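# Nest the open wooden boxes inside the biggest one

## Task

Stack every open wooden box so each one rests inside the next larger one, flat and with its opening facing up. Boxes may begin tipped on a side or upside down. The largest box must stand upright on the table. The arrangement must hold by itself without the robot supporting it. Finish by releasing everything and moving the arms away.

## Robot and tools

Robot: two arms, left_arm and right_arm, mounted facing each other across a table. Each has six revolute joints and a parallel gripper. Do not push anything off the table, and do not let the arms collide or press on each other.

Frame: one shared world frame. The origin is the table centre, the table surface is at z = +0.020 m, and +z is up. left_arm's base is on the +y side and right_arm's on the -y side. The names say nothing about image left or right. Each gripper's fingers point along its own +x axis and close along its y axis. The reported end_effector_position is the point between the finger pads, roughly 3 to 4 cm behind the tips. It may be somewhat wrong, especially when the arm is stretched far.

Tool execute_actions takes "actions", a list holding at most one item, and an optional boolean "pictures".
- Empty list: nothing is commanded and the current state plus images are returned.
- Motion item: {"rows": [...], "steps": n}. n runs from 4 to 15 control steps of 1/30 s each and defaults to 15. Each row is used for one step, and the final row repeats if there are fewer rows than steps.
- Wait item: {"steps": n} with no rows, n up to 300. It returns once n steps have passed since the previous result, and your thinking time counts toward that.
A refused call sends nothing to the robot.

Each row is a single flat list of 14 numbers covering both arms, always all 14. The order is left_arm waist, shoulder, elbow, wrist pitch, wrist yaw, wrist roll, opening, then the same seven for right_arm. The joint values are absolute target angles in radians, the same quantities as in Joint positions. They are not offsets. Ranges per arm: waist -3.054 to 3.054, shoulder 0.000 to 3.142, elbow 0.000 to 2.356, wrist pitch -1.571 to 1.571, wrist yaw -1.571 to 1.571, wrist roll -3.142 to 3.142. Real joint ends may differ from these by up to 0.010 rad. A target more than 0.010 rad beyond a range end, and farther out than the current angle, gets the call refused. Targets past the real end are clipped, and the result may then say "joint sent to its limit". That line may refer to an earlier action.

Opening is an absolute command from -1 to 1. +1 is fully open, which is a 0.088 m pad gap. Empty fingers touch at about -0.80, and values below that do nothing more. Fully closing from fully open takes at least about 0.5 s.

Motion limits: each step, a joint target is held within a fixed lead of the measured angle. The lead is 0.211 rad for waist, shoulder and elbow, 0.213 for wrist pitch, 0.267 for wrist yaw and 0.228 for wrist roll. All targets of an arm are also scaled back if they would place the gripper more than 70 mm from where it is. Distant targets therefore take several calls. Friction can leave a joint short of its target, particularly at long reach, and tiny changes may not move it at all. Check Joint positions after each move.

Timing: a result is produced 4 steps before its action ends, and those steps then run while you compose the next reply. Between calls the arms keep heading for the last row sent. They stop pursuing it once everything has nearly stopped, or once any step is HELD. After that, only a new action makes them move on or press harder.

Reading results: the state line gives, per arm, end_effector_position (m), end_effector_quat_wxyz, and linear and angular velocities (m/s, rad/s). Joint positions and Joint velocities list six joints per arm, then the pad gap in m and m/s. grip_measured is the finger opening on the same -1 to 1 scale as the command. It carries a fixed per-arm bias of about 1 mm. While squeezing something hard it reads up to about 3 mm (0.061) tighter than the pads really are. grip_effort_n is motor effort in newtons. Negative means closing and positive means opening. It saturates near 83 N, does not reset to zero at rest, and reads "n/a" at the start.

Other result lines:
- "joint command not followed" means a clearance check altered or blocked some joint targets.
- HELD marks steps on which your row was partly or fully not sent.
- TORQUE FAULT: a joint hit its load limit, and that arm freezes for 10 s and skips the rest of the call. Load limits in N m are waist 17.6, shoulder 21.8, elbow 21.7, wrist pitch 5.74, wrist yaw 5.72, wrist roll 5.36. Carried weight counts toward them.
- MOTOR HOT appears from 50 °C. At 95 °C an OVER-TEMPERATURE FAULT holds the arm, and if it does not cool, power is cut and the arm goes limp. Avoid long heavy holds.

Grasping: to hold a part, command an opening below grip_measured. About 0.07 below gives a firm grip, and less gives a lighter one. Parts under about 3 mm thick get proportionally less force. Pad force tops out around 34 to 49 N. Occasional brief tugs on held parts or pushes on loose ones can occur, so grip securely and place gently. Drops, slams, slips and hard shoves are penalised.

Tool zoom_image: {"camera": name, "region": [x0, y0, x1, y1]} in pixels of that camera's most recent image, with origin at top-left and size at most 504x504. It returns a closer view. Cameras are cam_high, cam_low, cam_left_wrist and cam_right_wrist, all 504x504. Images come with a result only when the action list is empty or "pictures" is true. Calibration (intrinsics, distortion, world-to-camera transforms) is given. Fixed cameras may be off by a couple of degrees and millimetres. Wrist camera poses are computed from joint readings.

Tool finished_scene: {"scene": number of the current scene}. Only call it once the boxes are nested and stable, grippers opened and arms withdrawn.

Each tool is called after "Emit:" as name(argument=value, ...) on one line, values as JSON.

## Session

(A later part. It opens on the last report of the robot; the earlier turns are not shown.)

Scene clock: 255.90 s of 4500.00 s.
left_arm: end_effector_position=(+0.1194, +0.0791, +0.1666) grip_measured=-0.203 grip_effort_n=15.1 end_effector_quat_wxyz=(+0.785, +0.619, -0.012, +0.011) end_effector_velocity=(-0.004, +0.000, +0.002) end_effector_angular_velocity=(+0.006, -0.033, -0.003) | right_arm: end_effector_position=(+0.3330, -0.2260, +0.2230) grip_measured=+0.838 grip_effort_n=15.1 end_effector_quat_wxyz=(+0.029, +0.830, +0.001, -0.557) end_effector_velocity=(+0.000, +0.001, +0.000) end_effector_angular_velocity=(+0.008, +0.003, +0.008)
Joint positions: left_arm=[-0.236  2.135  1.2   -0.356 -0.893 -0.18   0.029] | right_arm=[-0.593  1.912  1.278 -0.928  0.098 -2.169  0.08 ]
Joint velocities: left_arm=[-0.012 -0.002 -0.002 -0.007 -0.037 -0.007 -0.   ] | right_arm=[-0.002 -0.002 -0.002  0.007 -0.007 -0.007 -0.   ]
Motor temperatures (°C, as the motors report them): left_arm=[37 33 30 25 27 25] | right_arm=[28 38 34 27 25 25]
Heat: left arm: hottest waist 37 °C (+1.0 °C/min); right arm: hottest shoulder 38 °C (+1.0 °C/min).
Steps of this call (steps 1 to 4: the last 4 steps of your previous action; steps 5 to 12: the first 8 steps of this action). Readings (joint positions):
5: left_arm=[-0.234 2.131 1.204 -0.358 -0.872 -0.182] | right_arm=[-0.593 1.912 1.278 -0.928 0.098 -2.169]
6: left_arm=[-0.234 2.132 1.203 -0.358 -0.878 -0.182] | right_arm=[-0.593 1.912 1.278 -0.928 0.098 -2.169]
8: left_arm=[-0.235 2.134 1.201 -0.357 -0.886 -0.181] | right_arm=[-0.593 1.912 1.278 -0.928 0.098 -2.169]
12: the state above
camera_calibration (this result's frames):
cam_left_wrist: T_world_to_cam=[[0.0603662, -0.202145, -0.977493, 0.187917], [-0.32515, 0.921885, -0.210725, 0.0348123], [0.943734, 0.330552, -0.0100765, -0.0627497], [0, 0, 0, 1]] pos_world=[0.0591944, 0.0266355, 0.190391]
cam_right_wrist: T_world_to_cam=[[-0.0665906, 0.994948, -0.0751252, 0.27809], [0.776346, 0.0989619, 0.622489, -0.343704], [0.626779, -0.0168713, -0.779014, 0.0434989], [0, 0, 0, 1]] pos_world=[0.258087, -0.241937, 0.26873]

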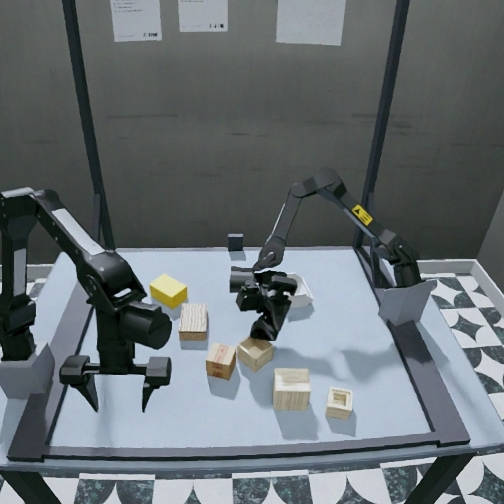

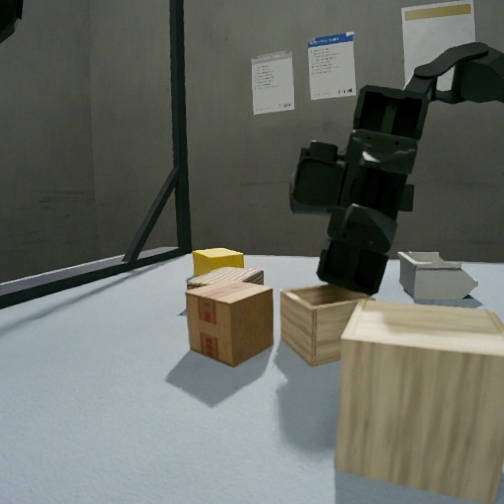

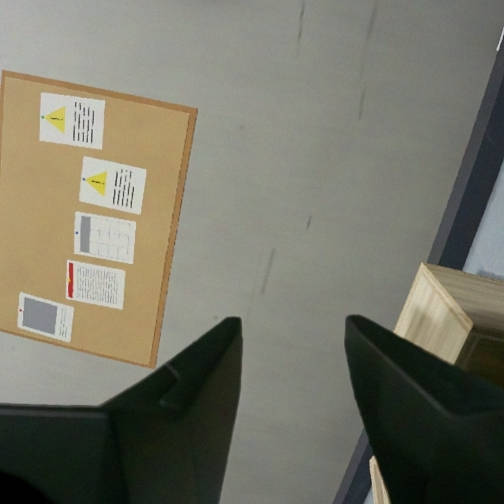

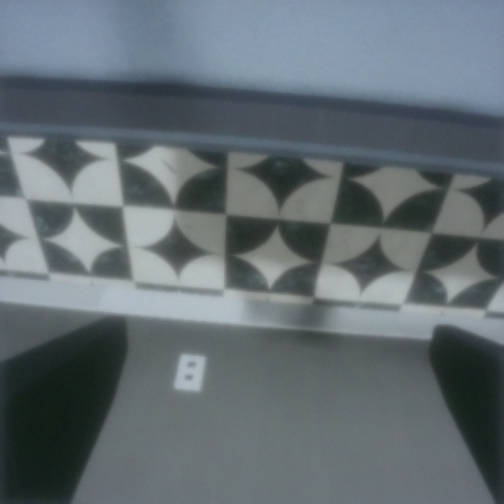

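Emit:
execute_actions(actions=[{"rows":[[-0.28,2.2,1.16,-0.36,-0.85,-1.72,1.0,-0.593,1.912,1.278,-0.928,0.098,-2.169,0.84]],"steps":15}])

Emit:
execute_actions(actions=[{"rows":[[-0.28,2.2,1.16,-0.36,-0.85,-1.72,1.0,-0.593,1.912,1.278,-0.928,0.098,-2.169,0.84]],"steps":15}])

Emit:
execute_actions(actions=[{"rows":[[-0.28,2.2,1.16,-0.36,-0.85,-1.72,1.0,-0.593,1.912,1.278,-0.928,0.098,-2.169,0.84]],"steps":10}], pictures=true)

Scene clock: 256.60 s of 4500.00 s.
left_arm: end_effector_position=(+0.1300, +0.1009, +0.1586) grip_measured=+0.904 grip_effort_n=7.7 end_effector_quat_wxyz=(+0.904, +0.426, -0.005, +0.034) end_effector_velocity=(+0.018, +0.033, -0.056) end_effector_angular_velocity=(-1.364, +0.024, +0.023) | right_arm: end_effector_position=(+0.3330, -0.2260, +0.2230) grip_measured=+0.838 grip_effort_n=14.2 end_effector_quat_wxyz=(+0.029, +0.830, +0.001, -0.557) end_effector_velocity=(-0.003, -0.004, -0.001) end_effector_angular_velocity=(-0.022, +0.018, +0.014)
Joint positions: left_arm=[-0.228  2.161  1.163 -0.372 -0.899 -0.691  0.083] | right_arm=[-0.593  1.912  1.278 -0.928  0.098 -2.169  0.08 ]
Joint velocities: left_arm=[-0.032  0.115 -0.037 -0.007  0.095 -1.502  0.059] | right_arm=[-0.002 -0.002 -0.002 -0.022 -0.007 -0.022 -0.   ]
Motor temperatures (°C, as the motors report them): left_arm=[37 33 30 25 27 25] | right_arm=[28 38 34 27 25 25]
Heat: left arm: hottest waist 37 °C (+1.0 °C/min); right arm: hottest shoulder 38 °C (+1.0 °C/min).
Steps of this call (steps 1 to 4: the last 4 steps of your previous action; steps 5 to 10: the robot went on to your last target; steps 11 to 21: the first 11 steps of this action). Readings (joint positions):
11: left_arm=[-0.237 2.136 1.200 -0.359 -0.897 -0.197] | right_arm=[-0.593 1.912 1.278 -0.928 0.098 -2.169]
12: left_arm=[-0.237 2.136 1.195 -0.365 -0.903 -0.247] | right_arm=[-0.593 1.912 1.278 -0.928 0.098 -2.169]
14: left_arm=[-0.234 2.136 1.183 -0.370 -0.906 -0.342] | right_arm=[-0.593 1.912 1.278 -0.928 0.098 -2.169]
18: left_arm=[-0.228 2.149 1.169 -0.372 -0.906 -0.540] | right_arm=[-0.593 1.912 1.278 -0.928 0.098 -2.169]
21: the state above

Scene clock: 257.10 s of 4500.00 s.
left_arm: end_effector_position=(+0.1218, +0.1007, +0.1277) grip_measured=+1.000 grip_effort_n=15.6 end_effector_quat_wxyz=(+0.994, +0.104, +0.012, +0.015) end_effector_velocity=(-0.001, -0.001, +0.001) end_effector_angular_velocity=(-1.453, -0.054, +0.030) | right_arm: end_effector_position=(+0.3330, -0.2260, +0.2230) grip_measured=+0.838 grip_effort_n=14.2 end_effector_quat_wxyz=(+0.029, +0.830, +0.001, -0.557) end_effector_velocity=(+0.001, +0.001, -0.001) end_effector_angular_velocity=(+0.004, +0.005, +0.006)
Joint positions: left_arm=[-0.285  2.194  1.16  -0.361 -0.851 -1.418  0.088] | right_arm=[-0.593  1.912  1.278 -0.928  0.098 -2.169  0.08 ]
Joint velocities: left_arm=[-0.002 -0.002  0.002 -0.007 -0.007 -1.458  0.   ] | right_arm=[-0.002  0.002 -0.002  0.007 -0.007 -0.007  0.   ]
Motor temperatures (°C, as the motors report them): left_arm=[37 33 30 25 27 25] | right_arm=[28 38 34 27 25 25]
Heat: left arm: hottest waist 37 °C (+1.0 °C/min); right arm: hottest shoulder 38 °C (+1.0 °C/min).
Steps of this call (steps 1 to 4: the last 4 steps of your previous action; steps 5 to 15: the first 11 steps of this action). Readings (joint positions):
5: left_arm=[-0.275 2.191 1.161 -0.361 -0.852 -0.932] | right_arm=[-0.593 1.912 1.278 -0.928 0.098 -2.169]
6: left_arm=[-0.283 2.193 1.160 -0.361 -0.851 -0.981] | right_arm=[-0.593 1.912 1.278 -0.928 0.098 -2.169]
8: left_arm=[-0.288 2.194 1.160 -0.361 -0.851 -1.078] | right_arm=[-0.593 1.912 1.278 -0.928 0.098 -2.169]
12: left_arm=[-0.286 2.194 1.160 -0.361 -0.851 -1.272] | right_arm=[-0.593 1.912 1.278 -0.928 0.098 -2.169]
15: the state above

Scene clock: 257.43 s of 4500.00 s.
left_arm: end_effector_position=(+0.1218, +0.1007, +0.1277) grip_measured=+1.000 grip_effort_n=15.6 end_effector_quat_wxyz=(+0.999, -0.034, +0.010, +0.016) end_effector_velocity=(-0.001, +0.001, +0.003) end_effector_angular_velocity=(-0.175, -0.027, +0.006) | right_arm: end_effector_position=(+0.3330, -0.2260, +0.2230) grip_measured=+0.838 grip_effort_n=16.0 end_effector_quat_wxyz=(+0.029, +0.830, +0.001, -0.557) end_effector_velocity=(+0.001, -0.005, -0.001) end_effector_angular_velocity=(-0.014, +0.000, -0.004)
Joint positions: left_arm=[-0.285  2.194  1.16  -0.361 -0.851 -1.694  0.088] | right_arm=[-0.593  1.912  1.278 -0.928  0.098 -2.169  0.08 ]
Joint velocities: left_arm=[-0.002 -0.002 -0.002 -0.007 -0.022 -0.183  0.   ] | right_arm=[-0.007 -0.002 -0.007 -0.007  0.007 -0.007 -0.   ]
Motor temperatures (°C, as the motors report them): left_arm=[37 33 30 25 27 25] | right_arm=[28 38 34 27 25 25]
Heat: left arm: hottest waist 37 °C (+1.0 °C/min); right arm: hottest shoulder 38 °C (+1.0 °C/min).
Steps of this call (steps 1 to 4: the last 4 steps of your previous action; steps 5 to 10: the first 6 steps of this action). Readings (joint positions):
5: left_arm=[-0.285 2.194 1.160 -0.361 -0.851 -1.627] | right_arm=[-0.593 1.912 1.278 -0.928 0.098 -2.169]
6: left_arm=[-0.285 2.194 1.160 -0.361 -0.851 -1.649] | right_arm=[-0.593 1.912 1.278 -0.928 0.098 -2.169]
8: left_arm=[-0.285 2.194 1.160 -0.361 -0.851 -1.678] | right_arm=[-0.593 1.912 1.278 -0.928 0.098 -2.169]
10: the state above
camera_calibration (this result's frames):
cam_left_wrist: T_world_to_cam=[[0.0613798, -0.99745, 0.0364091, 0.104568], [-0.347918, -0.0555712, -0.935877, 0.20125], [0.935514, 0.0447765, -0.350442, 0.000768046], [0, 0, 0, 1]] pos_world=[0.0628816, 0.115451, 0.184807]
cam_right_wrist: T_world_to_cam=[[-0.0665906, 0.994948, -0.0751252, 0.27809], [0.776346, 0.0989619, 0.622489, -0.343704], [0.626779, -0.0168713, -0.779014, 0.0434989], [0, 0, 0, 1]] pos_world=[0.258087, -0.241937, 0.26873]

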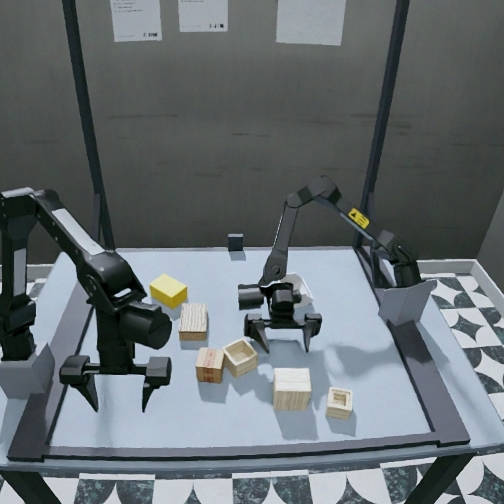

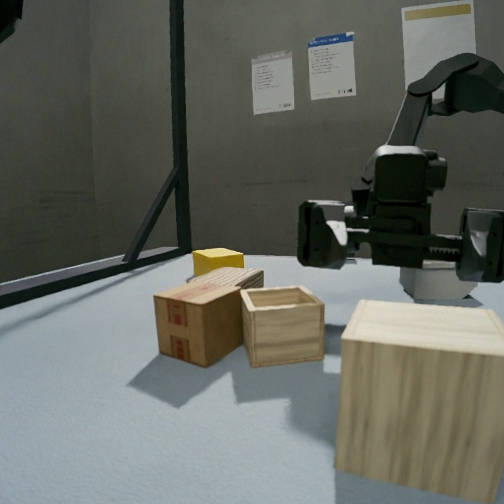

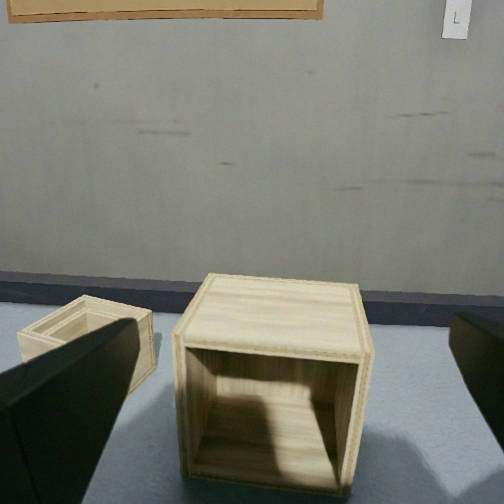

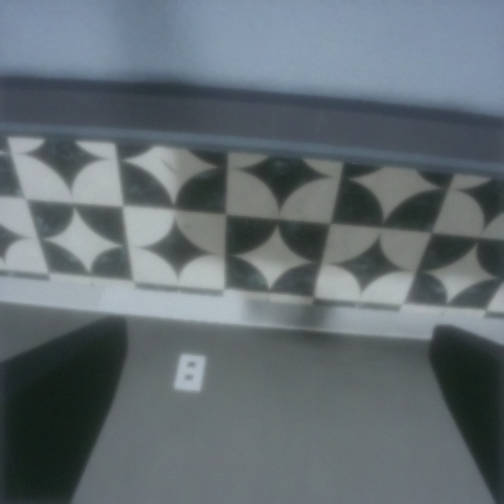

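Emit:
execute_actions(actions=[{"rows":[[-0.24,2.22,1.15,-0.35,-0.88,-1.72,1.0,-0.593,1.912,1.278,-0.928,0.098,-2.169,0.84],[-0.2,2.24,1.14,-0.34,-0.92,-1.72,1.0,-0.593,1.912,1.278,-0.928,0.098,-2.169,0.84],[-0.18,2.25,1.14,-0.34,-0.95,-1.72,1.0,-0.593,1.912,1.278,-0.928,0.098,-2.169,0.84]],"steps":15}], pictures=true)

Scene clock: 258.00 s of 4500.00 s.
left_arm: end_effector_position=(+0.1589, +0.1272, +0.1551) grip_measured=+1.000 grip_effort_n=15.6 end_effector_quat_wxyz=(+0.995, -0.058, -0.047, +0.066) end_effector_velocity=(-0.003, -0.009, +0.000) end_effector_angular_velocity=(-0.026, -0.037, -0.045) | right_arm: end_effector_position=(+0.3330, -0.2260, +0.2230) grip_measured=+0.838 grip_effort_n=14.7 end_effector_quat_wxyz=(+0.029, +0.830, +0.001, -0.557) end_effector_velocity=(-0.001, -0.002, -0.002) end_effector_angular_velocity=(-0.003, +0.012, -0.011)
Joint positions: left_arm=[-0.181  2.239  1.142 -0.344 -0.938 -1.717  0.088] | right_arm=[-0.593  1.912  1.278 -0.928  0.098 -2.169  0.08 ]
Joint velocities: left_arm=[-0.017  0.002 -0.002  0.051 -0.037 -0.007  0.   ] | right_arm=[-0.002  0.002 -0.002 -0.007 -0.007  0.007  0.   ]
Motor temperatures (°C, as the motors report them): left_arm=[37 33 30 25 27 25] | right_arm=[28 38 34 27 25 25]
Heat: left arm: hottest waist 37 °C (+1.0 °C/min); right arm: hottest shoulder 38 °C (+1.0 °C/min).
Steps of this call (steps 1 to 4: the last 4 steps of your previous action; steps 5 to 6: the robot went on to your last target; steps 7 to 17: the first 11 steps of this action). Readings (joint positions):
7: left_arm=[-0.284 2.194 1.160 -0.361 -0.851 -1.713] | right_arm=[-0.593 1.912 1.278 -0.928 0.098 -2.169]
8: left_arm=[-0.279 2.198 1.159 -0.356 -0.858 -1.714] | right_arm=[-0.593 1.912 1.278 -0.928 0.098 -2.169]
10: left_arm=[-0.251 2.210 1.157 -0.348 -0.894 -1.715] | right_arm=[-0.593 1.912 1.278 -0.928 0.098 -2.169]
14: left_arm=[-0.190 2.234 1.145 -0.347 -0.929 -1.717] | right_arm=[-0.593 1.912 1.278 -0.928 0.098 -2.169]
17: the state above
camera_calibration (this result's frames):
cam_left_wrist: T_world_to_cam=[[0.156513, -0.983296, 0.0929118, 0.102075], [-0.232551, -0.128115, -0.964109, 0.236574], [0.959908, 0.129289, -0.248718, -0.0559774], [0, 0, 0, 1]] pos_world=[0.0927725, 0.137916, 0.204677]
cam_right_wrist: T_world_to_cam=[[-0.0665906, 0.994948, -0.0751252, 0.27809], [0.776346, 0.0989619, 0.622489, -0.343704], [0.626779, -0.0168713, -0.779014, 0.0434989], [0, 0, 0, 1]] pos_world=[0.258087, -0.241937, 0.26873]

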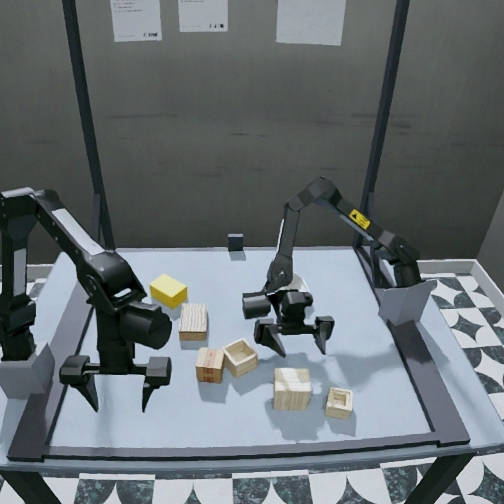

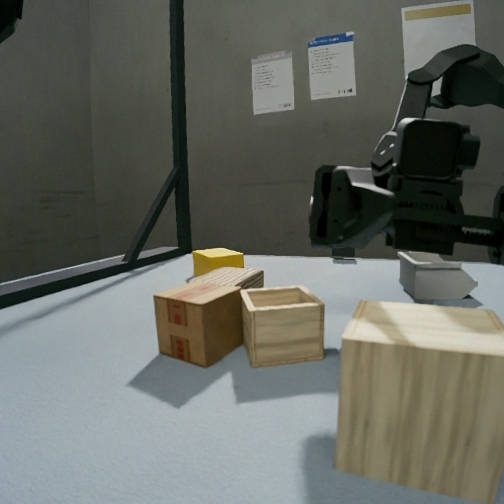

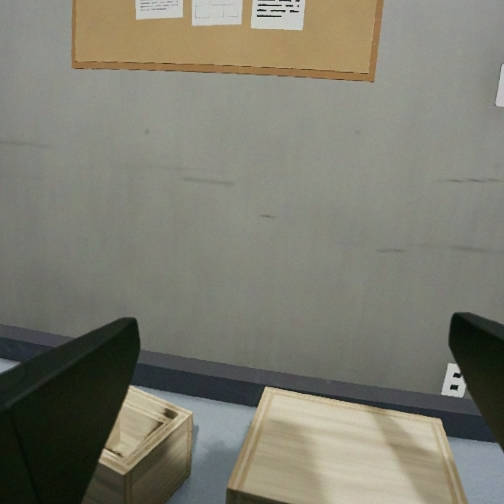

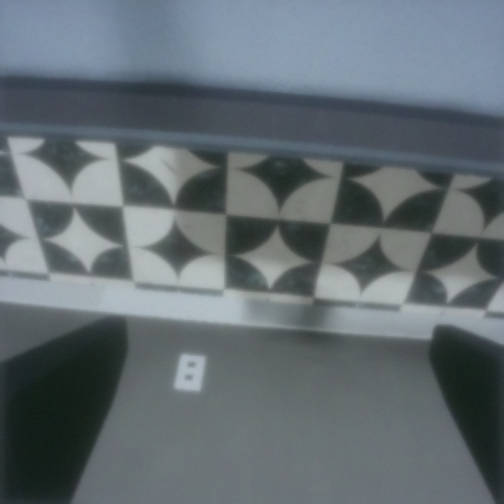

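Emit:
execute_actions(actions=[{"rows":[[-0.18,2.27,1.16,-0.36,-0.93,-1.72,1.0,-0.593,1.912,1.278,-0.928,0.098,-2.169,0.84],[-0.18,2.3,1.18,-0.38,-0.91,-1.72,1.0,-0.593,1.912,1.278,-0.928,0.098,-2.169,0.84],[-0.18,2.32,1.2,-0.4,-0.9,-1.72,1.0,-0.593,1.912,1.278,-0.928,0.098,-2.169,0.84]],"steps":15}], pictures=true)

Scene clock: 258.87 s of 4500.00 s.
left_arm: end_effector_position=(+0.1686, +0.1330, +0.1384) grip_measured=+1.000 grip_effort_n=15.6 end_effector_quat_wxyz=(+0.995, -0.031, -0.031, +0.089) end_effector_velocity=(+0.001, -0.009, +0.000) end_effector_angular_velocity=(-0.008, +0.005, +0.004) | right_arm: end_effector_position=(+0.3330, -0.2260, +0.2230) grip_measured=+0.838 grip_effort_n=14.7 end_effector_quat_wxyz=(+0.029, +0.830, +0.001, -0.557) end_effector_velocity=(-0.003, -0.001, -0.003) end_effector_angular_velocity=(-0.001, +0.025, +0.005)
Joint positions: left_arm=[-0.182  2.307  1.188 -0.394 -0.907 -1.717  0.088] | right_arm=[-0.593  1.912  1.278 -0.928  0.098 -2.169  0.08 ]
Joint velocities: left_arm=[ 0.002  0.017  0.051 -0.037  0.007 -0.007  0.   ] | right_arm=[-0.002  0.002 -0.002 -0.007 -0.022 -0.007 -0.   ]
Motor temperatures (°C, as the motors report them): left_arm=[37 33 30 25 27 25] | right_arm=[28 38 34 27 25 25]
Heat: left arm: hottest waist 37 °C (+1.0 °C/min); right arm: hottest shoulder 38 °C (+1.0 °C/min).
Steps of this call (steps 1 to 4: the last 4 steps of your previous action; steps 5 to 15: the robot went on to your last target; steps 16 to 26: the first 11 steps of this action). Readings (joint positions):
16: left_arm=[-0.182 2.241 1.143 -0.342 -0.945 -1.717] | right_arm=[-0.593 1.912 1.278 -0.928 0.098 -2.169]
17: left_arm=[-0.182 2.247 1.147 -0.348 -0.944 -1.717] | right_arm=[-0.593 1.912 1.278 -0.928 0.098 -2.169]
19: left_arm=[-0.182 2.268 1.167 -0.366 -0.929 -1.717] | right_arm=[-0.593 1.912 1.278 -0.928 0.098 -2.169]
23: left_arm=[-0.182 2.301 1.183 -0.389 -0.910 -1.717] | right_arm=[-0.593 1.912 1.278 -0.928 0.098 -2.169]
26: the state above
camera_calibration (this result's frames):
cam_left_wrist: T_world_to_cam=[[0.205963, -0.9778, 0.0385491, 0.106243], [-0.263181, -0.0932926, -0.960225, 0.223433], [0.942504, 0.187626, -0.276554, -0.0711515], [0, 0, 0, 1]] pos_world=[0.103982, 0.138079, 0.190773]
cam_right_wrist: T_world_to_cam=[[-0.0665906, 0.994948, -0.0751252, 0.27809], [0.776346, 0.0989619, 0.622489, -0.343704], [0.626779, -0.0168713, -0.779014, 0.0434989], [0, 0, 0, 1]] pos_world=[0.258087, -0.241937, 0.26873]

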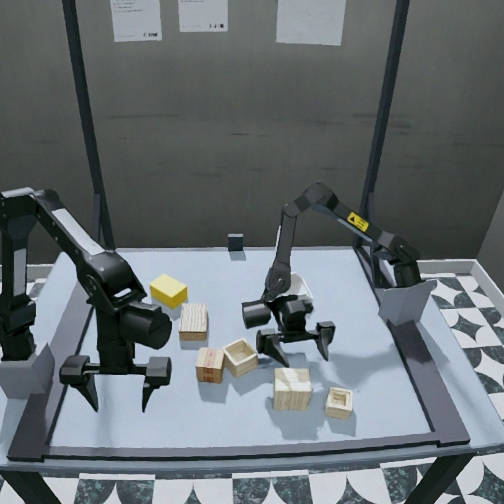

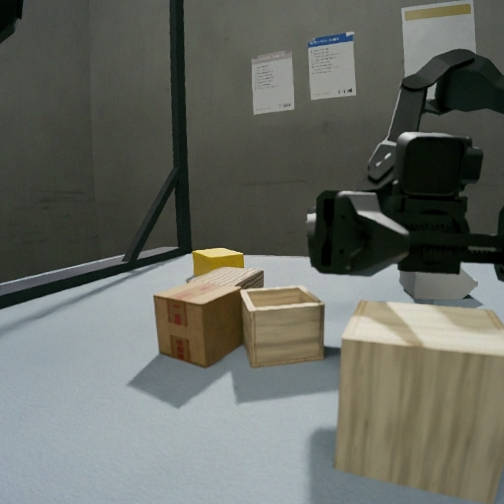

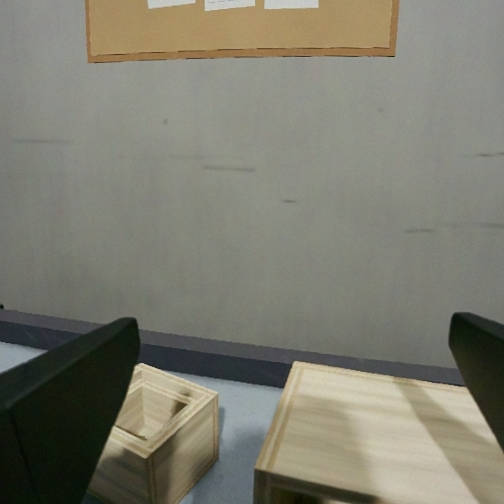

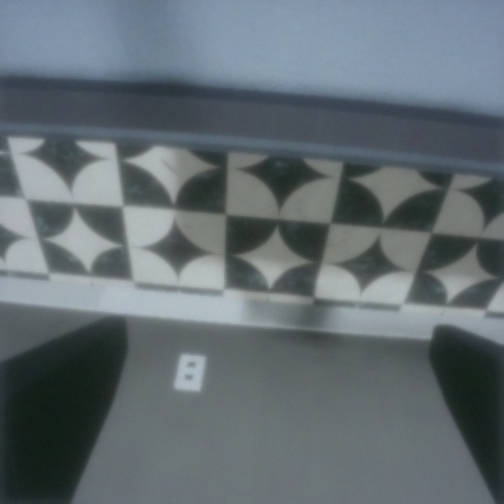

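Emit:
execute_actions(actions=[{"rows":[[-0.1,2.25,1.25,-0.55,-0.6,-1.2,1.0,-0.593,1.912,1.278,-0.928,0.098,-2.169,0.84]],"steps":15}])

Emit:
execute_actions(actions=[{"rows":[[0.15,2.35,1.45,-0.8,0.1,-0.4,1.0,-0.593,1.912,1.278,-0.928,0.098,-2.169,0.84]],"steps":15}])

Emit:
execute_actions(actions=[{"rows":[[0.45,2.5,1.68,-1.0,0.75,0.4,1.0,-0.593,1.912,1.278,-0.928,0.098,-2.169,0.84]],"steps":15}])

Emit:
execute_actions(actions=[{"rows":[[0.45,2.5,1.68,-1.0,0.75,2.35,1.0,-0.593,1.912,1.278,-0.928,0.098,-2.169,0.84]],"steps":15}])

Emit:
execute_actions(actions=[{"rows":[[0.45,2.5,1.68,-1.0,0.75,2.35,1.0,-0.593,1.912,1.278,-0.928,0.098,-2.169,0.84]],"steps":15}])

Emit:
execute_actions(actions=[{"rows":[[0.45,2.5,1.68,-1.0,0.75,2.35,1.0,-0.593,1.912,1.278,-0.928,0.098,-2.169,0.84]],"steps":15}])

Emit:
execute_actions(actions=[{"rows":[[0.45,2.5,1.68,-1.0,0.75,2.35,1.0,-0.593,1.912,1.278,-0.928,0.098,-2.169,0.84]],"steps":12}], pictures=true)

Scene clock: 259.73 s of 4500.00 s.
left_arm: end_effector_position=(+0.1706, +0.1386, +0.1377) grip_measured=+1.000 grip_effort_n=15.6 end_effector_quat_wxyz=(+0.972, +0.158, +0.126, +0.122) end_effector_velocity=(-0.009, -0.008, +0.016) end_effector_angular_velocity=(+0.382, +0.241, -0.075) | right_arm: end_effector_position=(+0.3330, -0.2260, +0.2230) grip_measured=+0.838 grip_effort_n=14.2 end_effector_quat_wxyz=(+0.029, +0.830, +0.001, -0.557) end_effector_velocity=(+0.000, -0.003, +0.002) end_effector_angular_velocity=(-0.008, -0.005, +0.003)
Joint positions: left_arm=[-0.098  2.26   1.245 -0.539 -0.633 -1.272  0.088] | right_arm=[-0.593  1.912  1.278 -0.928  0.098 -2.169  0.08 ]
Joint velocities: left_arm=[ 0.046 -0.071  0.032 -0.081  0.125  0.491  0.   ] | right_arm=[-0.002 -0.007 -0.002 -0.007  0.007 -0.007 -0.   ]
Motor temperatures (°C, as the motors report them): left_arm=[37 33 30 25 27 25] | right_arm=[28 38 34 27 25 25]
Heat: left arm: hottest waist 37 °C (+1.0 °C/min); right arm: hottest shoulder 38 °C (+1.0 °C/min).
Steps of this call (steps 1 to 4: the last 4 steps of your previous action; steps 5 to 15: the robot went on to your last target; steps 16 to 26: the first 11 steps of this action). Readings (joint positions):
16: left_arm=[-0.179 2.308 1.200 -0.416 -0.874 -1.693] | right_arm=[-0.593 1.912 1.278 -0.928 0.098 -2.169]
17: left_arm=[-0.170 2.303 1.211 -0.451 -0.806 -1.639] | right_arm=[-0.593 1.912 1.278 -0.928 0.098 -2.169]
19: left_arm=[-0.142 2.292 1.223 -0.492 -0.720 -1.543] | right_arm=[-0.593 1.912 1.278 -0.928 0.098 -2.169]
23: left_arm=[-0.106 2.270 1.239 -0.528 -0.649 -1.354] | right_arm=[-0.593 1.912 1.278 -0.928 0.098 -2.169]
26: the state above

Scene clock: 260.23 s of 4500.00 s.
left_arm: end_effector_position=(+0.2000, +0.1536, +0.1508) grip_measured=+1.000 grip_effort_n=15.1 end_effector_quat_wxyz=(+0.871, +0.253, +0.413, +0.084) end_effector_velocity=(-0.000, -0.026, +0.013) end_effector_angular_velocity=(+0.148, +1.158, -0.737) | right_arm: end_effector_position=(+0.3330, -0.2260, +0.2230) grip_measured=+0.838 grip_effort_n=15.1 end_effector_quat_wxyz=(+0.029, +0.830, +0.001, -0.557) end_effector_velocity=(-0.005, -0.003, -0.000) end_effector_angular_velocity=(-0.011, +0.028, +0.018)
Joint positions: left_arm=[ 0.183  2.323  1.445 -0.78  -0.106 -0.728  0.088] | right_arm=[-0.593  1.912  1.278 -0.928  0.098 -2.169  0.08 ]
Joint velocities: left_arm=[ 0.349 -0.002  0.149 -0.11   0.916  1.355  0.   ] | right_arm=[-0.002 -0.007 -0.002 -0.022 -0.022 -0.022 -0.   ]
Motor temperatures (°C, as the motors report them): left_arm=[37 33 30 25 27 25] | right_arm=[28 38 34 27 25 25]
Heat: left arm: hottest waist 37 °C (+1.0 °C/min); right arm: hottest shoulder 38 °C (+1.0 °C/min).
Steps of this call (steps 1 to 4: the last 4 steps of your previous action; steps 5 to 15: the first 11 steps of this action). Readings (joint positions):
5: left_arm=[-0.087 2.260 1.266 -0.566 -0.608 -1.213] | right_arm=[-0.593 1.912 1.278 -0.928 0.098 -2.169]
6: left_arm=[-0.057 2.270 1.311 -0.623 -0.548 -1.156] | right_arm=[-0.593 1.912 1.278 -0.928 0.098 -2.169]
8: left_arm=[0.024 2.292 1.383 -0.683 -0.419 -1.053] | right_arm=[-0.593 1.912 1.278 -0.928 0.098 -2.169]
12: left_arm=[0.142 2.323 1.424 -0.760 -0.222 -0.867] | right_arm=[-0.593 1.912 1.278 -0.928 0.098 -2.169]
15: the state above

Scene clock: 260.73 s of 4500.00 s.
left_arm: end_effector_position=(+0.2059, +0.1407, +0.1616) grip_measured=+1.000 grip_effort_n=15.1 end_effector_quat_wxyz=(+0.702, +0.243, +0.626, -0.235) end_effector_velocity=(-0.114, -0.169, +0.022) end_effector_angular_velocity=(-0.772, +0.679, -1.600) | right_arm: end_effector_position=(+0.3330, -0.2260, +0.2230) grip_measured=+0.838 grip_effort_n=14.7 end_effector_quat_wxyz=(+0.029, +0.830, +0.001, -0.557) end_effector_velocity=(-0.005, -0.001, -0.003) end_effector_angular_velocity=(-0.003, +0.025, +0.010)
Joint positions: left_arm=[ 0.45   2.489  1.653 -0.987  0.602 -0.014  0.088] | right_arm=[-0.593  1.912  1.278 -0.928  0.098 -2.169  0.08 ]
Joint velocities: left_arm=[-0.007 -0.007  0.149 -0.081  1.179  1.443  0.   ] | right_arm=[ 0.002 -0.002 -0.007 -0.007 -0.022 -0.007 -0.   ]
Motor temperatures (°C, as the motors report them): left_arm=[37 33 30 25 27 25] | right_arm=[28 38 34 27 25 25]
Heat: left arm: hottest waist 37 °C (+1.0 °C/min); right arm: hottest shoulder 38 °C (+1.0 °C/min).
Steps of this call (steps 1 to 4: the last 4 steps of your previous action; steps 5 to 15: the first 11 steps of this action). Readings (joint positions):
5: left_arm=[0.226 2.334 1.480 -0.812 0.007 -0.508] | right_arm=[-0.593 1.912 1.278 -0.928 0.098 -2.169]
6: left_arm=[0.255 2.360 1.530 -0.869 0.088 -0.453] | right_arm=[-0.593 1.912 1.278 -0.928 0.098 -2.169]
8: left_arm=[0.324 2.415 1.599 -0.910 0.223 -0.353] | right_arm=[-0.593 1.912 1.278 -0.928 0.098 -2.169]
12: left_arm=[0.430 2.478 1.638 -0.974 0.442 -0.160] | right_arm=[-0.593 1.912 1.278 -0.928 0.098 -2.169]
15: the state above

Scene clock: 261.23 s of 4500.00 s.
left_arm: end_effector_position=(+0.1908, +0.1197, +0.1641) grip_measured=+1.000 grip_effort_n=15.1 end_effector_quat_wxyz=(+0.566, +0.432, +0.496, -0.496) end_effector_velocity=(-0.003, -0.001, +0.001) end_effector_angular_velocity=(+0.007, -0.172, -1.412) | right_arm: end_effector_position=(+0.3330, -0.2260, +0.2230) grip_measured=+0.838 grip_effort_n=15.6 end_effector_quat_wxyz=(+0.029, +0.830, +0.001, -0.557) end_effector_velocity=(-0.004, -0.002, -0.000) end_effector_angular_velocity=(-0.011, +0.028, +0.018)
Joint positions: left_arm=[ 0.444  2.489  1.672 -0.998  0.743  0.715  0.088] | right_arm=[-0.593  1.912  1.278 -0.928  0.098 -2.169  0.08 ]
Joint velocities: left_arm=[ 0.002 -0.002 -0.002 -0.007  0.022  1.429  0.   ] | right_arm=[-0.002 -0.002  0.002 -0.022 -0.022 -0.022 -0.   ]
Motor temperatures (°C, as the motors report them): left_arm=[37 33 30 25 27 25] | right_arm=[28 38 34 27 25 25]
Heat: left arm: hottest waist 37 °C (+1.0 °C/min); right arm: hottest shoulder 38 °C (+1.0 °C/min).
Steps of this call (steps 1 to 4: the last 4 steps of your previous action; steps 5 to 15: the first 11 steps of this action). Readings (joint positions):
5: left_arm=[0.443 2.489 1.672 -0.994 0.711 0.229] | right_arm=[-0.593 1.912 1.278 -0.928 0.098 -2.169]
6: left_arm=[0.443 2.489 1.672 -0.996 0.719 0.278] | right_arm=[-0.593 1.912 1.278 -0.928 0.098 -2.169]
8: left_arm=[0.443 2.489 1.672 -0.997 0.730 0.375] | right_arm=[-0.593 1.912 1.278 -0.928 0.098 -2.169]
12: left_arm=[0.444 2.489 1.672 -0.998 0.741 0.570] | right_arm=[-0.593 1.912 1.278 -0.928 0.098 -2.169]
15: the state above

Scene clock: 261.73 s of 4500.00 s.
left_arm: end_effector_position=(+0.1907, +0.1197, +0.1643) grip_measured=+1.000 grip_effort_n=14.7 end_effector_quat_wxyz=(+0.375, +0.605, +0.286, -0.641) end_effector_velocity=(-0.001, +0.004, -0.003) end_effector_angular_velocity=(+0.035, -0.186, -1.406) | right_arm: end_effector_position=(+0.3330, -0.2260, +0.2230) grip_measured=+0.838 grip_effort_n=14.7 end_effector_quat_wxyz=(+0.029, +0.830, +0.001, -0.557) end_effector_velocity=(+0.002, +0.000, +0.001) end_effector_angular_velocity=(+0.015, +0.002, -0.011)
Joint positions: left_arm=[ 0.445  2.489  1.672 -0.998  0.746  1.445  0.088] | right_arm=[-0.593  1.912  1.278 -0.928  0.098 -2.169  0.08 ]
Joint velocities: left_arm=[-0.002  0.002 -0.007 -0.007 -0.007  1.429  0.   ] | right_arm=[-0.007 -0.002 -0.002  0.007 -0.007  0.007 -0.   ]
Motor temperatures (°C, as the motors report them): left_arm=[37 33 30 25 27 25] | right_arm=[28 38 34 27 25 25]
Heat: left arm: hottest waist 37 °C (+1.0 °C/min); right arm: hottest shoulder 38 °C (+1.0 °C/min).
Steps of this call (steps 1 to 4: the last 4 steps of your previous action; steps 5 to 15: the first 11 steps of this action). Readings (joint positions):
5: left_arm=[0.444 2.489 1.672 -0.998 0.745 0.958] | right_arm=[-0.593 1.912 1.278 -0.928 0.098 -2.169]
6: left_arm=[0.445 2.489 1.672 -0.998 0.745 1.006] | right_arm=[-0.593 1.912 1.278 -0.928 0.098 -2.169]
8: left_arm=[0.445 2.489 1.672 -0.998 0.746 1.104] | right_arm=[-0.593 1.912 1.278 -0.928 0.098 -2.169]
12: left_arm=[0.445 2.489 1.672 -0.998 0.746 1.299] | right_arm=[-0.593 1.912 1.278 -0.928 0.098 -2.169]
15: the state above

Scene clock: 262.23 s of 4500.00 s.
left_arm: end_effector_position=(+0.1907, +0.1196, +0.1643) grip_measured=+1.000 grip_effort_n=14.7 end_effector_quat_wxyz=(+0.135, +0.699, +0.039, -0.701) end_effector_velocity=(-0.003, +0.003, -0.001) end_effector_angular_velocity=(+0.037, -0.181, -1.389) | right_arm: end_effector_position=(+0.3330, -0.2260, +0.2230) grip_measured=+0.838 grip_effort_n=14.7 end_effector_quat_wxyz=(+0.029, +0.830, +0.001, -0.557) end_effector_velocity=(-0.001, -0.002, -0.002) end_effector_angular_velocity=(-0.008, +0.013, +0.003)
Joint positions: left_arm=[ 0.445  2.489  1.672 -0.998  0.746  2.174  0.088] | right_arm=[-0.593  1.912  1.278 -0.928  0.098 -2.169  0.08 ]
Joint velocities: left_arm=[-0.002 -0.002 -0.002 -0.022 -0.007  1.414  0.   ] | right_arm=[-0.002  0.002 -0.002 -0.007 -0.007 -0.007 -0.   ]
Motor temperatures (°C, as the motors report them): left_arm=[37 33 30 25 27 25] | right_arm=[28 38 34 27 25 25]
Heat: left arm: hottest waist 37 °C (+1.0 °C/min); right arm: hottest shoulder 38 °C (+1.0 °C/min).
Steps of this call (steps 1 to 4: the last 4 steps of your previous action; steps 5 to 15: the first 11 steps of this action). Readings (joint positions):
5: left_arm=[0.445 2.489 1.672 -0.998 0.746 1.689] | right_arm=[-0.593 1.912 1.278 -0.928 0.098 -2.169]
6: left_arm=[0.445 2.489 1.672 -0.998 0.746 1.737] | right_arm=[-0.593 1.912 1.278 -0.928 0.098 -2.169]
8: left_arm=[0.445 2.489 1.672 -0.998 0.746 1.834] | right_arm=[-0.593 1.912 1.278 -0.928 0.098 -2.169]
12: left_arm=[0.445 2.489 1.672 -0.998 0.746 2.028] | right_arm=[-0.593 1.912 1.278 -0.928 0.098 -2.169]
15: the state above

Scene clock: 262.63 s of 4500.00 s.
left_arm: end_effector_position=(+0.1907, +0.1196, +0.1643) grip_measured=+1.000 grip_effort_n=14.7 end_effector_quat_wxyz=(+0.077, +0.708, -0.020, -0.702) end_effector_velocity=(-0.003, -0.004, +0.000) end_effector_angular_velocity=(-0.006, -0.008, -0.064) | right_arm: end_effector_position=(+0.3330, -0.2260, +0.2230) grip_measured=+0.838 grip_effort_n=15.1 end_effector_quat_wxyz=(+0.029, +0.830, +0.001, -0.557) end_effector_velocity=(+0.000, +0.001, +0.000) end_effector_angular_velocity=(+0.013, +0.002, -0.006)
Joint positions: left_arm=[ 0.445  2.489  1.672 -0.998  0.746  2.34   0.088] | right_arm=[-0.593  1.912  1.278 -0.928  0.098 -2.169  0.08 ]
Joint velocities: left_arm=[-0.007 -0.007 -0.002  0.007  0.007  0.051  0.   ] | right_arm=[-0.002 -0.002 -0.002  0.007 -0.007  0.007 -0.   ]
Motor temperatures (°C, as the motors report them): left_arm=[37 33 30 25 27 25] | right_arm=[28 38 34 27 25 25]
Heat: left arm: hottest waist 37 °C (+1.0 °C/min); right arm: hottest shoulder 38 °C (+1.0 °C/min).
Steps of this call (steps 1 to 4: the last 4 steps of your previous action; steps 5 to 12: the first 8 steps of this action). Readings (joint positions):
5: left_arm=[0.445 2.489 1.672 -0.998 0.746 2.303] | right_arm=[-0.593 1.912 1.278 -0.928 0.098 -2.169]
6: left_arm=[0.445 2.489 1.672 -0.998 0.746 2.313] | right_arm=[-0.593 1.912 1.278 -0.928 0.098 -2.169]
8: left_arm=[0.445 2.489 1.672 -0.998 0.746 2.327] | right_arm=[-0.593 1.912 1.278 -0.928 0.098 -2.169]
12: the state above
camera_calibration (this result's frames):
cam_left_wrist: T_world_to_cam=[[-0.0482998, 0.985294, -0.163899, -0.0654407], [0.937898, 0.101175, 0.33183, -0.211698], [0.343533, -0.137693, -0.928992, 0.178068], [0, 0, 0, 1]] pos_world=[0.134218, 0.110416, 0.224946]
cam_right_wrist: T_world_to_cam=[[-0.0665906, 0.994948, -0.0751252, 0.27809], [0.776346, 0.0989619, 0.622489, -0.343704], [0.626779, -0.0168713, -0.779014, 0.0434989], [0, 0, 0, 1]] pos_world=[0.258087, -0.241937, 0.26873]

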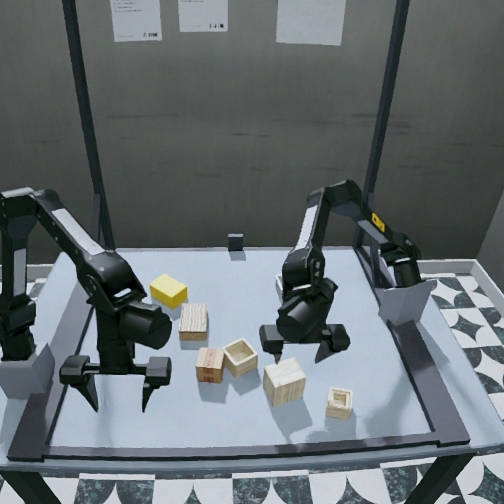

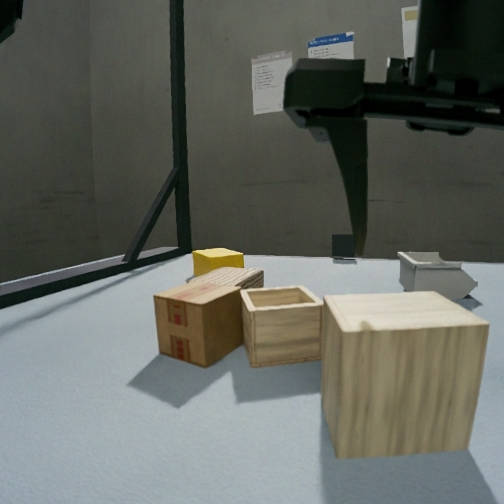

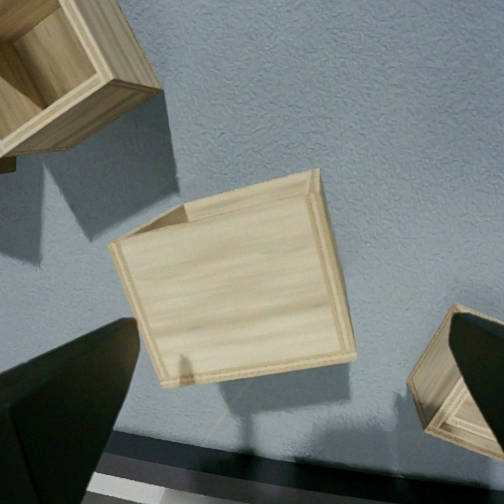

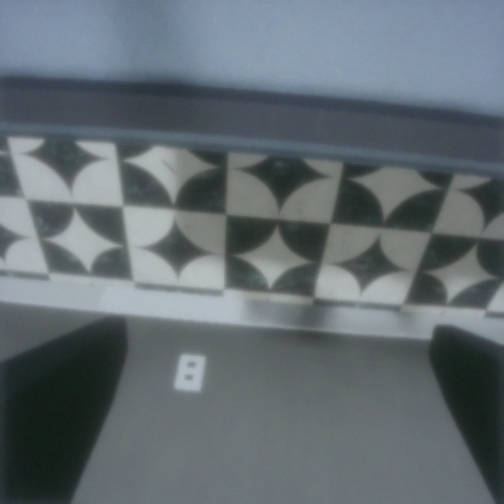

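Emit:
execute_actions(actions=[{"rows":[[0.44,2.51,1.72,-1.02,0.75,2.2,1.0,-0.593,1.912,1.278,-0.928,0.098,-2.169,0.84],[0.43,2.54,1.77,-1.04,0.75,2.06,1.0,-0.593,1.912,1.278,-0.928,0.098,-2.169,0.84],[0.42,2.56,1.81,-1.06,0.755,2.06,1.0,-0.593,1.912,1.278,-0.928,0.098,-2.169,0.84]],"steps":15}], pictures=true)

Scene clock: 263.30 s of 4500.00 s.
left_arm: end_effector_position=(+0.1936, +0.0994, +0.1647) grip_measured=+1.000 grip_effort_n=14.7 end_effector_quat_wxyz=(+0.155, +0.693, +0.063, -0.701) end_effector_velocity=(-0.001, -0.006, -0.007) end_effector_angular_velocity=(+0.031, +0.039, +0.168) | right_arm: end_effector_position=(+0.3330, -0.2260, +0.2230) grip_measured=+0.838 grip_effort_n=15.1 end_effector_quat_wxyz=(+0.029, +0.830, +0.001, -0.557) end_effector_velocity=(-0.000, -0.002, +0.002) end_effector_angular_velocity=(+0.001, +0.008, +0.000)
Joint positions: left_arm=[ 0.419  2.542  1.794 -1.054  0.751  2.083  0.088] | right_arm=[-0.593  1.912  1.278 -0.928  0.098 -2.169  0.08 ]
Joint velocities: left_arm=[-0.022  0.042  0.066 -0.051 -0.007 -0.168  0.   ] | right_arm=[-0.007 -0.007 -0.002 -0.007 -0.007 -0.007 -0.   ]
Motor temperatures (°C, as the motors report them): left_arm=[37 33 30 25 27 25] | right_arm=[28 38 34 27 25 25]
Heat: left arm: hottest waist 37 °C (+1.0 °C/min); right arm: hottest shoulder 38 °C (+1.0 °C/min).
Steps of this call (steps 1 to 4: the last 4 steps of your previous action; steps 5 to 9: the robot went on to your last target; steps 10 to 20: the first 11 steps of this action). Readings (joint positions):
10: left_arm=[0.445 2.490 1.675 -1.002 0.746 2.332] | right_arm=[-0.593 1.912 1.278 -0.928 0.098 -2.169]
11: left_arm=[0.444 2.495 1.688 -1.012 0.746 2.290] | right_arm=[-0.593 1.912 1.278 -0.928 0.098 -2.169]
13: left_arm=[0.440 2.516 1.733 -1.027 0.747 2.196] | right_arm=[-0.593 1.912 1.278 -0.928 0.098 -2.169]
17: left_arm=[0.424 2.537 1.782 -1.048 0.751 2.107] | right_arm=[-0.593 1.912 1.278 -0.928 0.098 -2.169]
20: the state above
camera_calibration (this result's frames):
cam_left_wrist: T_world_to_cam=[[-0.275388, 0.948781, -0.154842, 0.000810036], [0.901958, 0.310734, 0.299859, -0.221076], [0.332616, -0.057083, -0.941333, 0.170787], [0, 0, 0, 1]] pos_world=[0.142818, 0.0776763, 0.227185]
cam_right_wrist: T_world_to_cam=[[-0.0665906, 0.994948, -0.0751252, 0.27809], [0.776346, 0.0989619, 0.622489, -0.343704], [0.626779, -0.0168713, -0.779014, 0.0434989], [0, 0, 0, 1]] pos_world=[0.258087, -0.241937, 0.26873]

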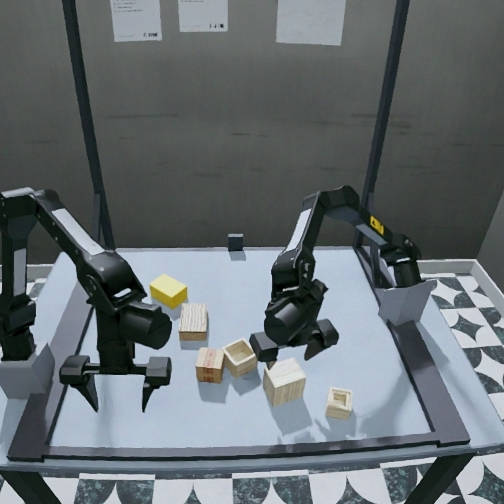

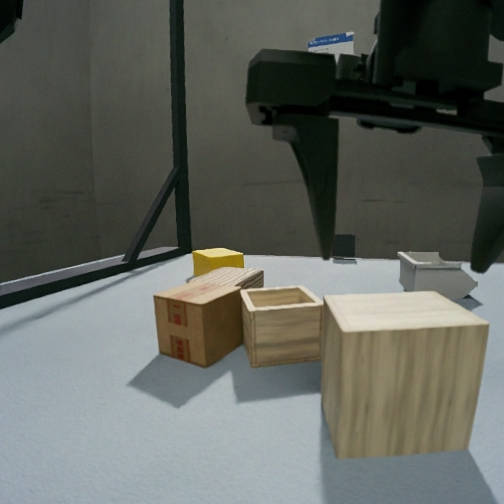

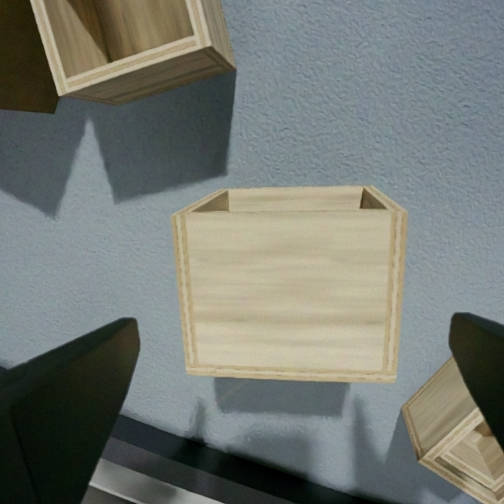

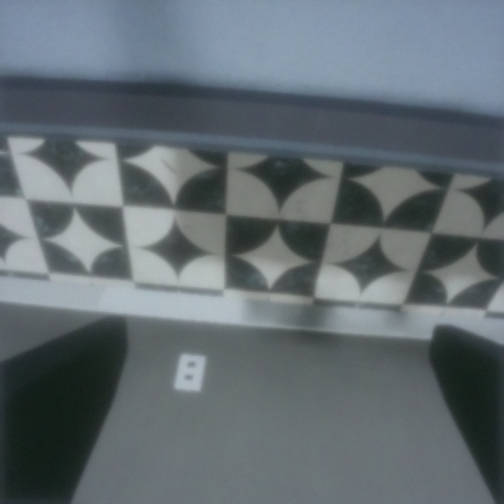

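Emit:
execute_actions(actions=[{"rows":[[0.40,2.57,1.81,-1.04,0.75,2.04,1.0,-0.593,1.912,1.278,-0.928,0.098,-2.169,0.84],[0.38,2.585,1.81,-1.02,0.75,2.02,1.0,-0.593,1.912,1.278,-0.928,0.098,-2.169,0.84],[0.36,2.60,1.805,-1.0,0.75,2.0,1.0,-0.593,1.912,1.278,-0.928,0.098,-2.169,0.84],[0.35,2.615,1.8,-0.98,0.75,1.99,1.0,-0.593,1.912,1.278,-0.928,0.098,-2.169,0.84]],"steps":15}], pictures=true)

Scene clock: 263.83 s of 4500.00 s.
left_arm: end_effector_position=(+0.1913, +0.0900, +0.1250) grip_measured=+1.000 grip_effort_n=14.7 end_effector_quat_wxyz=(+0.147, +0.688, +0.087, -0.705) end_effector_velocity=(-0.007, -0.007, -0.029) end_effector_angular_velocity=(+0.027, +0.017, -0.002) | right_arm: end_effector_position=(+0.3330, -0.2260, +0.2230) grip_measured=+0.838 grip_effort_n=15.1 end_effector_quat_wxyz=(+0.029, +0.830, +0.001, -0.557) end_effector_velocity=(-0.001, -0.002, -0.000) end_effector_angular_velocity=(-0.010, +0.011, +0.017)
Joint positions: left_arm=[ 0.344  2.605  1.802 -0.99   0.751  1.999  0.088] | right_arm=[-0.593  1.912  1.278 -0.928  0.098 -2.169  0.08 ]
Joint velocities: left_arm=[-0.061  0.032 -0.007  0.051  0.007 -0.051  0.   ] | right_arm=[-0.002 -0.002 -0.002 -0.007 -0.007 -0.022  0.   ]
Motor temperatures (°C, as the motors report them): left_arm=[37 33 30 25 27 25] | right_arm=[28 38 34 27 25 25]
Heat: left arm: hottest waist 37 °C (+1.0 °C/min); right arm: hottest shoulder 38 °C (+1.0 °C/min).
Steps of this call (steps 1 to 4: the last 4 steps of your previous action; step 5: the robot went on to your last target; steps 6 to 16: the first 11 steps of this action). Readings (joint positions):
6: left_arm=[0.418 2.548 1.800 -1.058 0.751 2.064] | right_arm=[-0.593 1.912 1.278 -0.928 0.098 -2.169]
7: left_arm=[0.416 2.551 1.801 -1.054 0.751 2.057] | right_arm=[-0.593 1.912 1.278 -0.928 0.098 -2.169]
9: left_arm=[0.404 2.561 1.802 -1.029 0.751 2.034] | right_arm=[-0.593 1.912 1.278 -0.928 0.098 -2.169]
13: left_arm=[0.361 2.592 1.802 -0.998 0.751 2.007] | right_arm=[-0.593 1.912 1.278 -0.928 0.098 -2.169]
16: the state above
camera_calibration (this result's frames):
cam_left_wrist: T_world_to_cam=[[-0.298142, 0.948224, -0.109464, 0.00165465], [0.901465, 0.317414, 0.294295, -0.204073], [0.313803, -0.0109361, -0.949425, 0.134057], [0, 0, 0, 1]] pos_world=[0.14239, 0.0646725, 0.187516]
cam_right_wrist: T_world_to_cam=[[-0.0665906, 0.994948, -0.0751252, 0.27809], [0.776346, 0.0989619, 0.622489, -0.343704], [0.626779, -0.0168713, -0.779014, 0.0434989], [0, 0, 0, 1]] pos_world=[0.258087, -0.241937, 0.26873]

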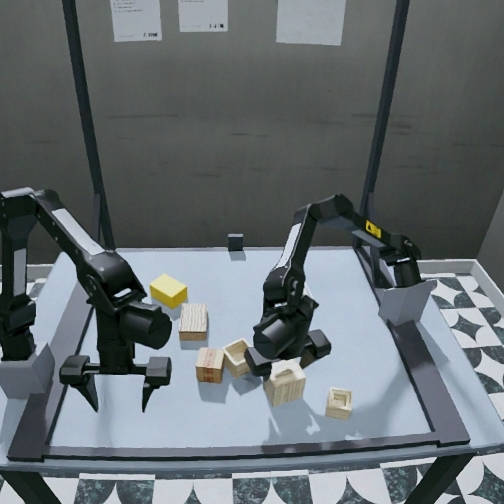

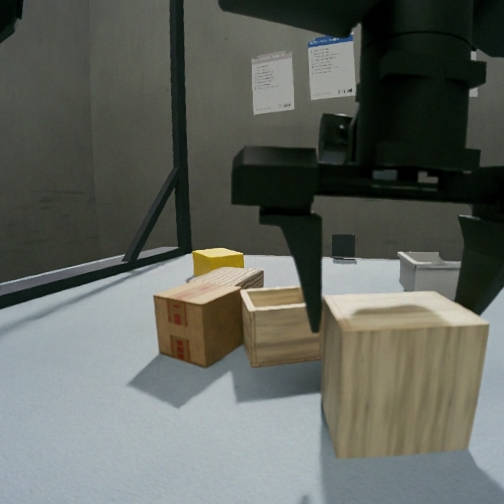

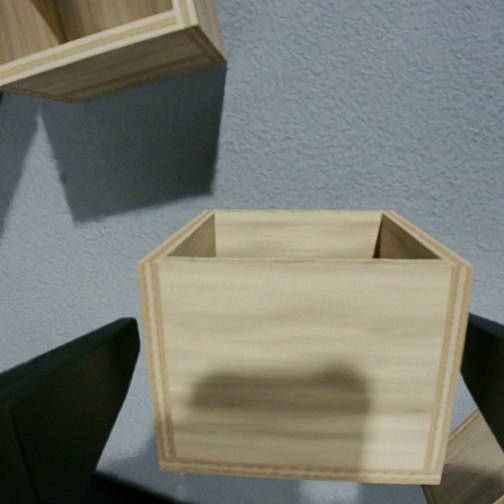

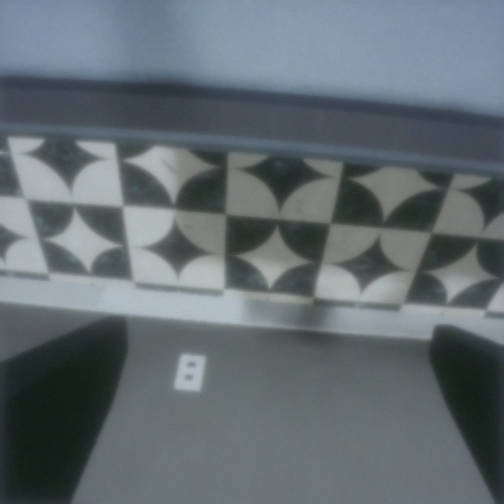

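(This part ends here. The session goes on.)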